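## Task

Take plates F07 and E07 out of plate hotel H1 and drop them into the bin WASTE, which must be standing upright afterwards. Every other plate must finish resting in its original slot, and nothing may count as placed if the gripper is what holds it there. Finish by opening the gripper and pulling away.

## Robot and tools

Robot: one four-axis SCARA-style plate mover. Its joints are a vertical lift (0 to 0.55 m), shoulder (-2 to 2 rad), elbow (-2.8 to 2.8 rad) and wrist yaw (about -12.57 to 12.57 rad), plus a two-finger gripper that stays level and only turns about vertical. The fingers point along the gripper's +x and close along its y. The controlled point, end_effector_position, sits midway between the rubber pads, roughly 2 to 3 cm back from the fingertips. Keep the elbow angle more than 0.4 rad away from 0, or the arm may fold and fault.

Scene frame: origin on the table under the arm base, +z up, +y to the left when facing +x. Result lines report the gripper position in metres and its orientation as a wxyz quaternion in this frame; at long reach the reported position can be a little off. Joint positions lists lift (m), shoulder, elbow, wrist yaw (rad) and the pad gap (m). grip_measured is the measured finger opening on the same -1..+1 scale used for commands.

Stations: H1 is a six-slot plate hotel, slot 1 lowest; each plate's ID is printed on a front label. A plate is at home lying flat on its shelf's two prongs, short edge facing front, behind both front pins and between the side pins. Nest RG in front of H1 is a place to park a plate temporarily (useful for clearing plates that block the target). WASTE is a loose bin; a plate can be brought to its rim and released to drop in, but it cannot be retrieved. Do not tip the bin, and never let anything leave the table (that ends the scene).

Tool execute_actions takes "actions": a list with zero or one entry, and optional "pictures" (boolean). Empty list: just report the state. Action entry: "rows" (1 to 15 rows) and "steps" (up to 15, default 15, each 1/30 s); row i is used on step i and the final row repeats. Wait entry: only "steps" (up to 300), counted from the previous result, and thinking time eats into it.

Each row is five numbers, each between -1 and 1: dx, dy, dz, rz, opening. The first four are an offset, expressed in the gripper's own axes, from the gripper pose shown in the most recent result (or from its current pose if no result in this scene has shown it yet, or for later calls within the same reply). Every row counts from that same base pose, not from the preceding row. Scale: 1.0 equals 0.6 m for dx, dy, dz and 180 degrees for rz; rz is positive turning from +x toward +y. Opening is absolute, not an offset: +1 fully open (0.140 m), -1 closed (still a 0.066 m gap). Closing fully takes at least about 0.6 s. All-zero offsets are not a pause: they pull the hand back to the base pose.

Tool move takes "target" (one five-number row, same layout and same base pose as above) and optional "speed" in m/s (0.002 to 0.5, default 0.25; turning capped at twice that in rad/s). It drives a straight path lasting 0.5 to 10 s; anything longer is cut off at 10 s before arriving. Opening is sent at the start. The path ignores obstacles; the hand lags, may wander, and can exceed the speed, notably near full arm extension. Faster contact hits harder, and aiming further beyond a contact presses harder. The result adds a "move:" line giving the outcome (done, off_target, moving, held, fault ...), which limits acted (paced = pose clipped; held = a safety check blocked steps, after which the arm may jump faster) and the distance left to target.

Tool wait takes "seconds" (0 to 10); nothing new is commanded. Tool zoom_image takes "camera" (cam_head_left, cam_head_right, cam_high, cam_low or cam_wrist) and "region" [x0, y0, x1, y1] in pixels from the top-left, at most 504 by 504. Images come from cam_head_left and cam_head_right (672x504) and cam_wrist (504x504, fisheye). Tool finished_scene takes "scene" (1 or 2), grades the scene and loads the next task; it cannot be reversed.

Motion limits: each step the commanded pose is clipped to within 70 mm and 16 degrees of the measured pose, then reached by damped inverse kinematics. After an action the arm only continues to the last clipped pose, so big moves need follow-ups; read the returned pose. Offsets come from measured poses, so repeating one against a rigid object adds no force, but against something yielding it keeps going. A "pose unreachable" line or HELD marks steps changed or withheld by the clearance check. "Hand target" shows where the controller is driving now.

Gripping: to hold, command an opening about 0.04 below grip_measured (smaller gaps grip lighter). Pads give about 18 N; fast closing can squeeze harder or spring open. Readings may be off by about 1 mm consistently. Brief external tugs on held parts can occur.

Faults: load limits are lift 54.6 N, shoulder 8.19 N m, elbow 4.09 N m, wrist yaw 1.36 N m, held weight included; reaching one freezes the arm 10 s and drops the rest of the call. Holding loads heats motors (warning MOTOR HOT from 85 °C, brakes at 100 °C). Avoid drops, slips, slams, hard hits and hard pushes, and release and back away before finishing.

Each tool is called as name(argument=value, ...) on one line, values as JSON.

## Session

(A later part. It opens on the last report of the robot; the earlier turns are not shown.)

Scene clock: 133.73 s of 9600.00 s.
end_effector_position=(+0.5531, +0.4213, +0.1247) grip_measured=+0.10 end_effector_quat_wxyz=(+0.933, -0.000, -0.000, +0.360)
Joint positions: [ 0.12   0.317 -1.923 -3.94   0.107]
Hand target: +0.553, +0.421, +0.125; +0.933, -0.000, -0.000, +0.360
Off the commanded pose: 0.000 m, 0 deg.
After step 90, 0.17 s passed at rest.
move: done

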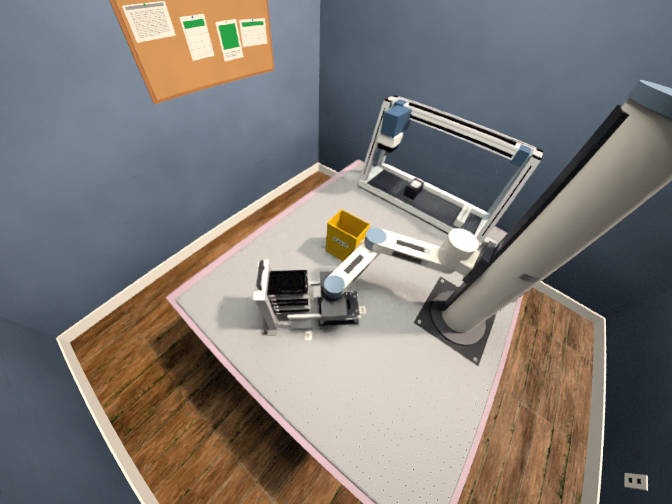

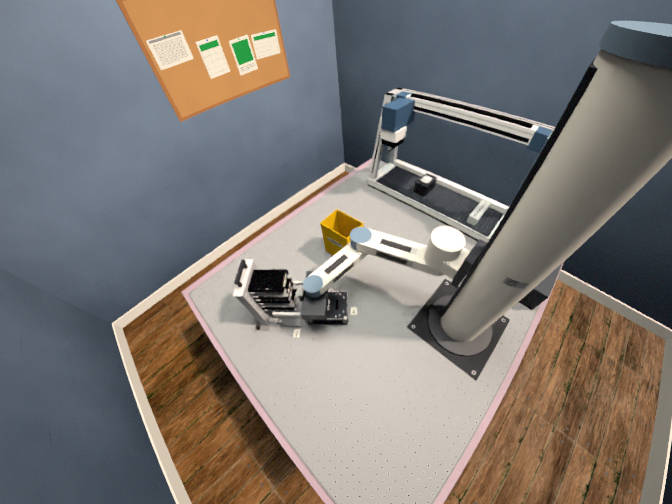

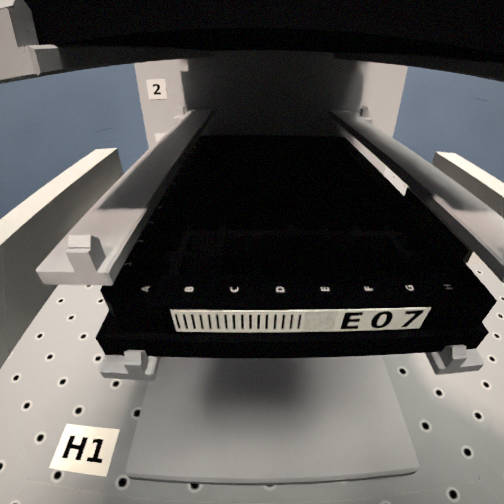

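execute_actions(actions=[{"rows": [[0,0,0,0,-0.2],[0,0,0,0,-0.3],[0,0,0,0,-0.35],[0,0,0,0,-0.38],[0,0,0,0,-0.4],[0,0,0,0,-0.42],[0,0,0,0,-0.44],[0,0,0,0,-0.46],[0,0,0,0,-0.48],[0,0,0,0,-0.5],[0,0,0,0,-0.52],[0,0,0,0,-0.54],[0,0,0,0,-0.55]], "steps": 15}], pictures=false)

move(target=[0, 0, 0.0125, 0, -0.55], speed=0.02)

move(target=[-0.27, 0, 0, 0, -0.55], speed=0.08)

Scene clock: 141.07 s of 9600.00 s.
end_effector_position=(+0.5531, +0.4213, +0.1247) grip_measured=-0.51 end_effector_quat_wxyz=(+0.933, -0.000, -0.000, +0.360)
Joint positions: [ 0.12   0.317 -1.923 -3.94   0.084]
Hand target: +0.553, +0.421, +0.125; +0.933, -0.000, -0.000, +0.360
Off the commanded pose: 0.000 m, 0 deg.
Steps of this call (steps 1 to 90: nothing new was sent; then 3.83 s passed at rest; steps 91 to 105: all 15 steps of this action). Readings (end_effector_position):
91: (+0.5531, +0.4213, +0.1247)
92: (+0.5531, +0.4213, +0.1247)
94: (+0.5531, +0.4213, +0.1247)
98: (+0.5531, +0.4213, +0.1247)
105: the state above

Scene clock: 142.00 s of 9600.00 s.
end_effector_position=(+0.5531, +0.4213, +0.1322) grip_measured=-0.51 end_effector_quat_wxyz=(+0.933, -0.000, -0.000, +0.360)
Joint positions: [ 0.127  0.317 -1.923 -3.94   0.084]
Hand target: +0.553, +0.421, +0.132; +0.933, -0.000, -0.000, +0.360
Off the commanded pose: 0.000 m, 0 deg.
move: done

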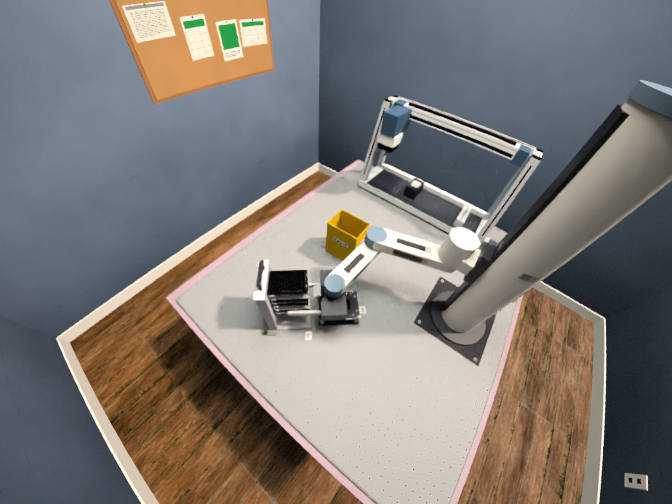

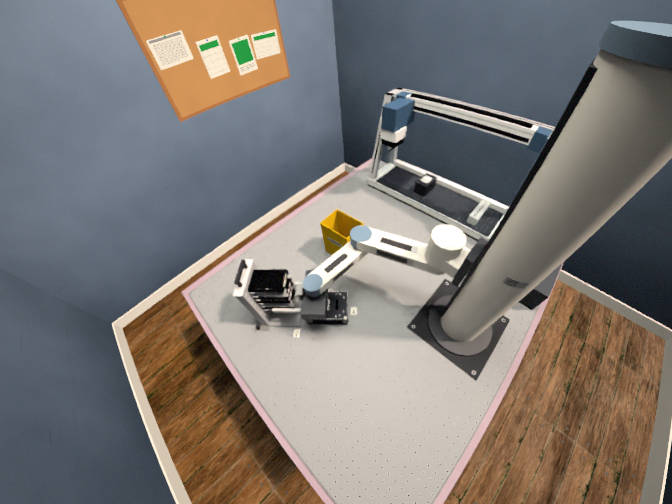

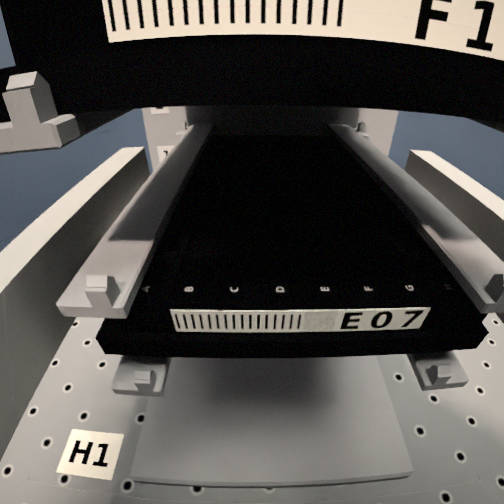

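Scene clock: 144.30 s of 9600.00 s.
end_effector_position=(+0.4330, +0.3126, +0.1322) grip_measured=-0.51 end_effector_quat_wxyz=(+0.933, -0.000, -0.000, +0.360)
Joint positions: [ 0.127  0.049 -1.071 -4.524  0.084]
Hand target: +0.433, +0.313, +0.132; +0.933, -0.000, -0.000, +0.360
Off the commanded pose: 0.000 m, 0 deg.
move: done

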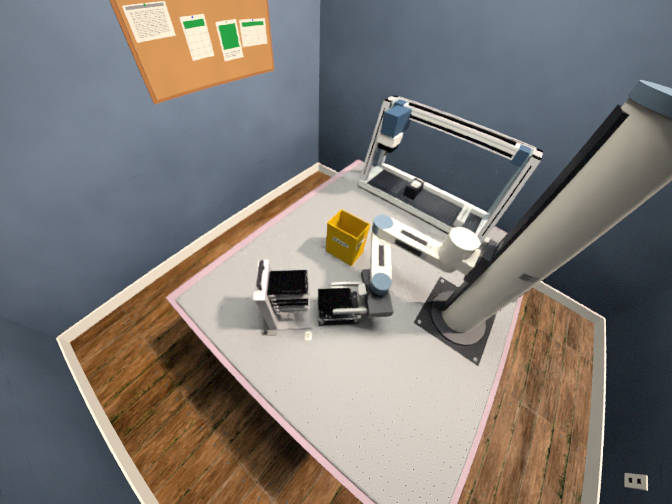

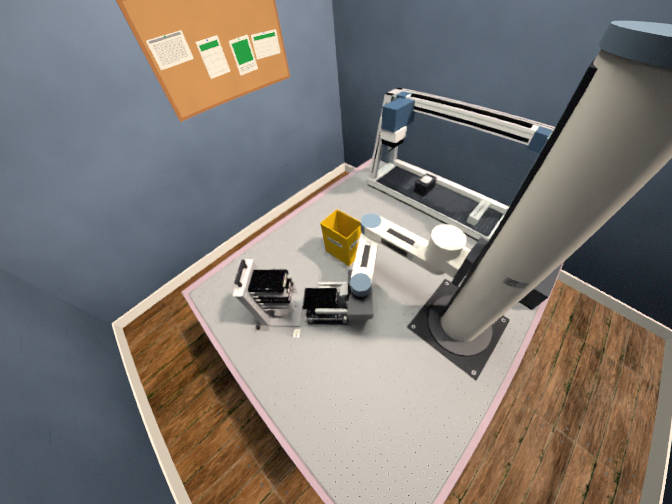

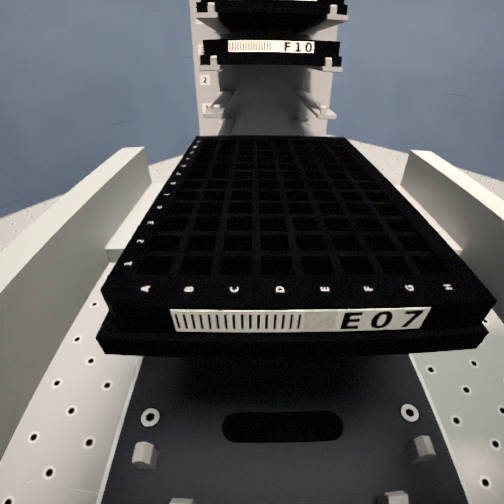

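move(target=[0, -0.083, 0.188, 0, -0.55], speed=0.2)

move(target=[-0.1265, -0.4315, 0, -0.2211, -0.55], speed=0.25)

move(target=[0, 0, -0.033, 0, -0.55], speed=0.04)

Scene clock: 157.57 s of 9600.00 s.
end_effector_position=(+0.4667, +0.2757, +0.2450) grip_measured=-0.51 end_effector_quat_wxyz=(+0.933, -0.000, -0.000, +0.360)
Joint positions: [ 0.24  -0.148 -1.043 -4.355  0.084]
Hand target: +0.467, +0.276, +0.245; +0.933, -0.000, -0.000, +0.360
Off the commanded pose: 0.000 m, 0 deg.
After step 90, 9.30 s passed at rest.
move: done

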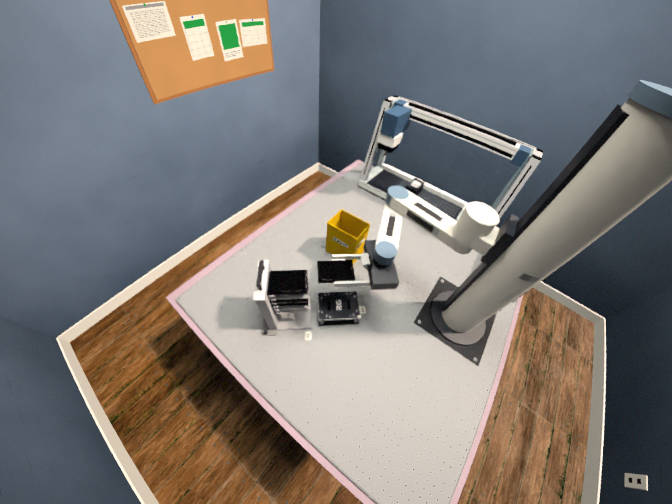

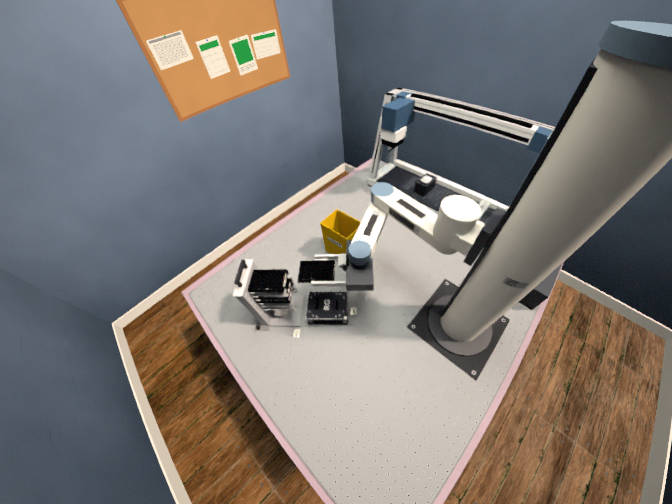

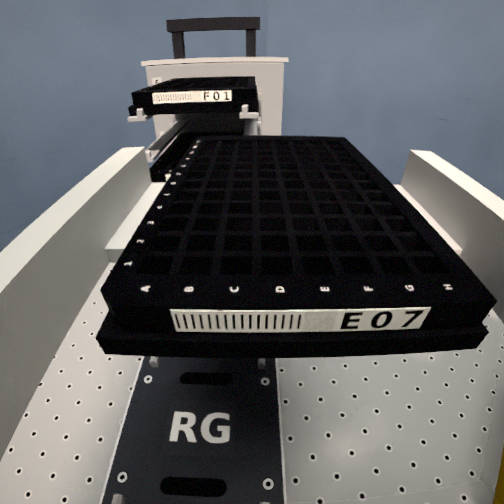

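Scene clock: 159.30 s of 9600.00 s.
end_effector_position=(+0.5845, +0.0326, +0.2450) grip_measured=-0.51 end_effector_quat_wxyz=(+1.000, -0.000, -0.000, +0.021)
Joint positions: [ 0.24  -0.802 -1.086 -4.354  0.084]
Hand target: +0.584, +0.033, +0.245; +1.000, -0.000, -0.000, +0.021
Off the commanded pose: 0.000 m, 0 deg.
move: done

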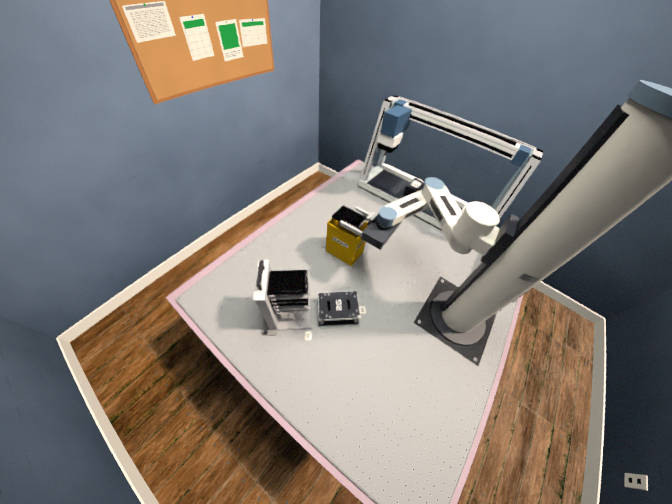

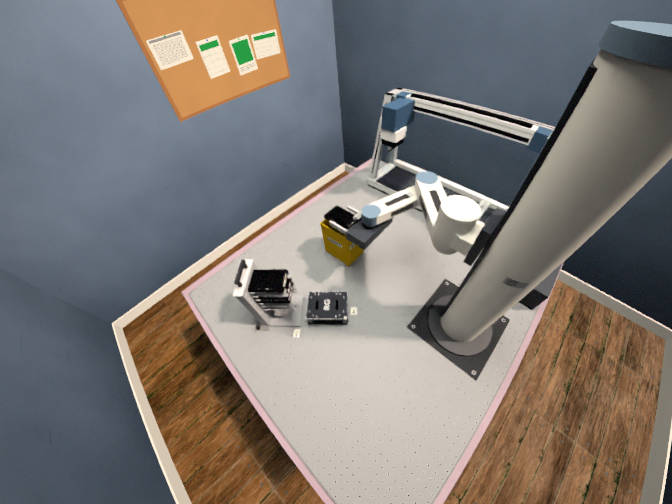

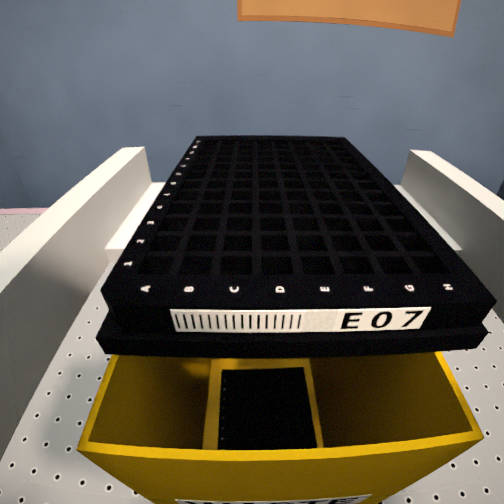

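Scene clock: 160.03 s of 9600.00 s.
end_effector_position=(+0.5845, +0.0326, +0.2252) grip_measured=-0.51 end_effector_quat_wxyz=(+1.000, -0.000, -0.000, +0.021)
Joint positions: [ 0.22  -0.802 -1.086 -4.354  0.084]
Hand target: +0.584, +0.033, +0.225; +1.000, -0.000, -0.000, +0.021
Off the commanded pose: 0.000 m, 0 deg.
move: done

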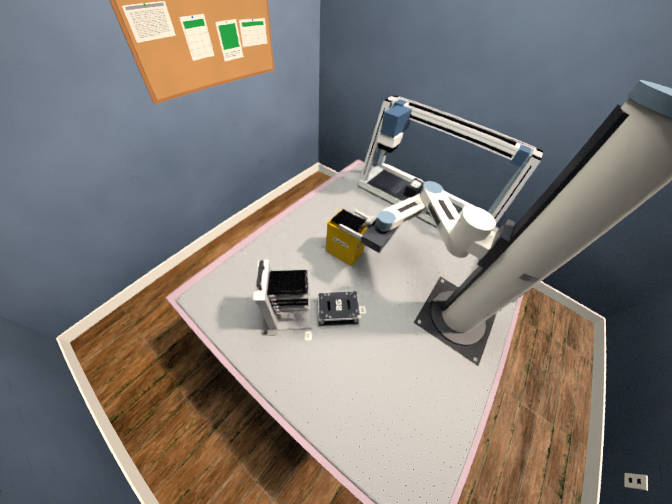

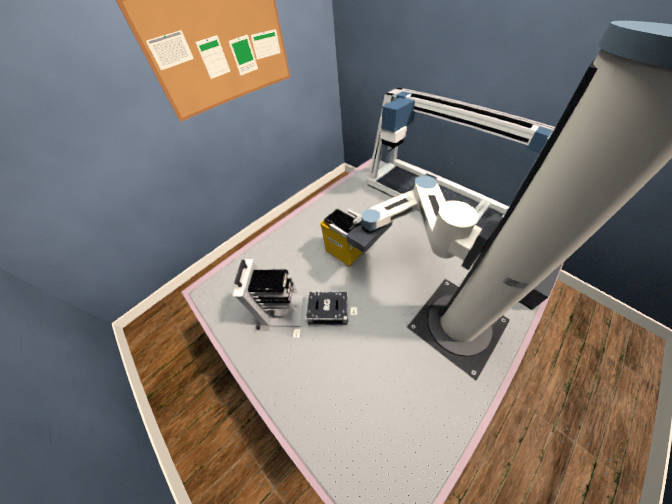

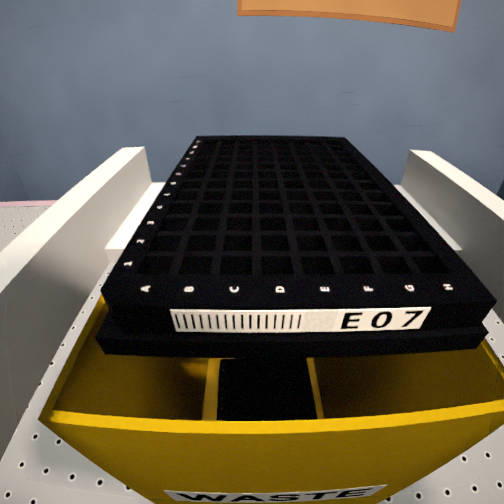

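execute_actions(actions=[{"rows": [[0,0,0,0,0.5]], "steps": 15}])

move(target=[-0.26, 0.44, 0.05, 0.2214, 0.5], speed=0.35)

Scene clock: 167.90 s of 9600.00 s.
end_effector_position=(+0.5845, +0.0326, +0.2252) grip_measured=+0.50 end_effector_quat_wxyz=(+1.000, -0.000, -0.000, +0.021)
Joint positions: [ 0.22  -0.802 -1.086 -4.354  0.121]
Hand target: +0.584, +0.033, +0.225; +1.000, -0.000, -0.000, +0.021
Off the commanded pose: 0.000 m, 0 deg.
Steps of this call (steps 1 to 90: nothing new was sent; then 4.37 s passed at rest; steps 91 to 105: all 15 steps of this action). Readings (end_effector_position):
91: (+0.5845, +0.0326, +0.2252)
92: (+0.5845, +0.0326, +0.2252)
94: (+0.5845, +0.0326, +0.2252)
98: (+0.5845, +0.0326, +0.2252)
105: the state above

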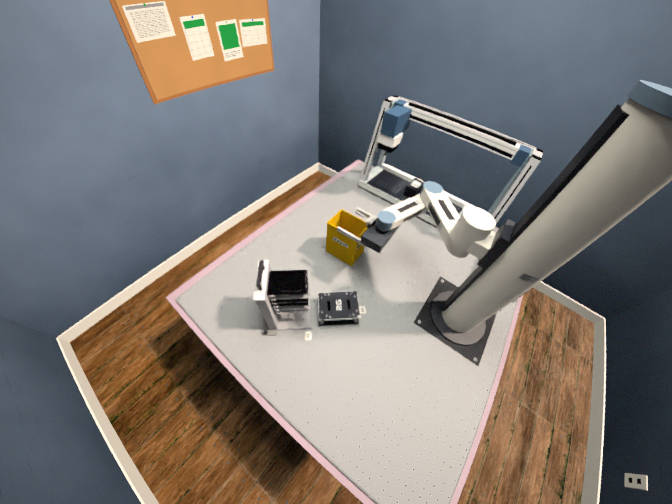

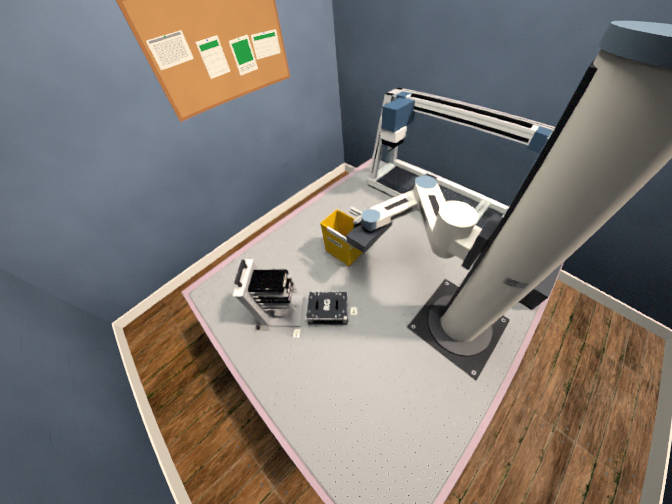

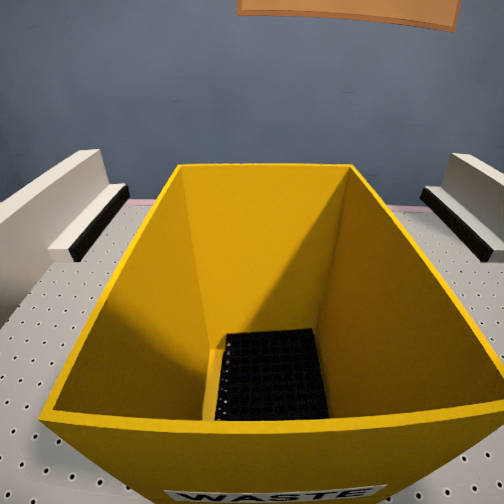

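Scene clock: 169.60 s of 9600.00 s.
end_effector_position=(+0.4176, +0.2901, +0.2552) grip_measured=+0.50 end_effector_quat_wxyz=(+0.933, -0.000, -0.000, +0.360)
Joint positions: [ 0.25   0.007 -0.949 -4.604  0.121]
Hand target: +0.418, +0.290, +0.255; +0.933, -0.000, -0.000, +0.360
Off the commanded pose: 0.000 m, 0 deg.
move: done

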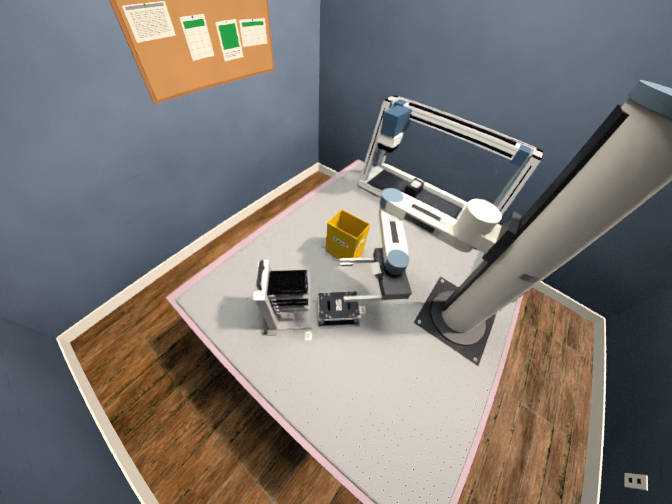

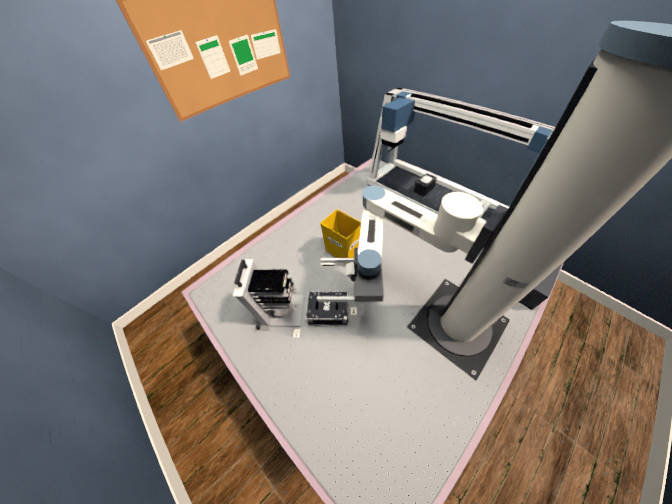

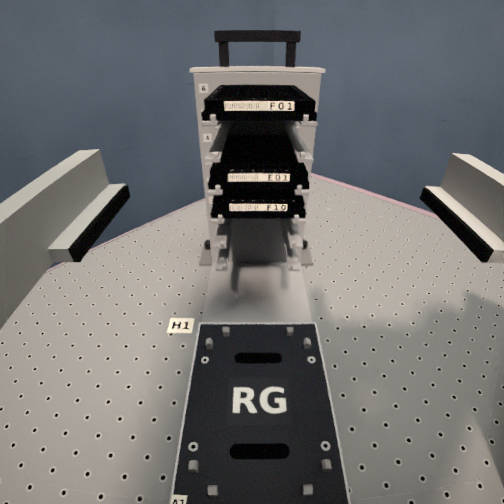

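finished_scene(scene=2)

The scene is finished: the task was done.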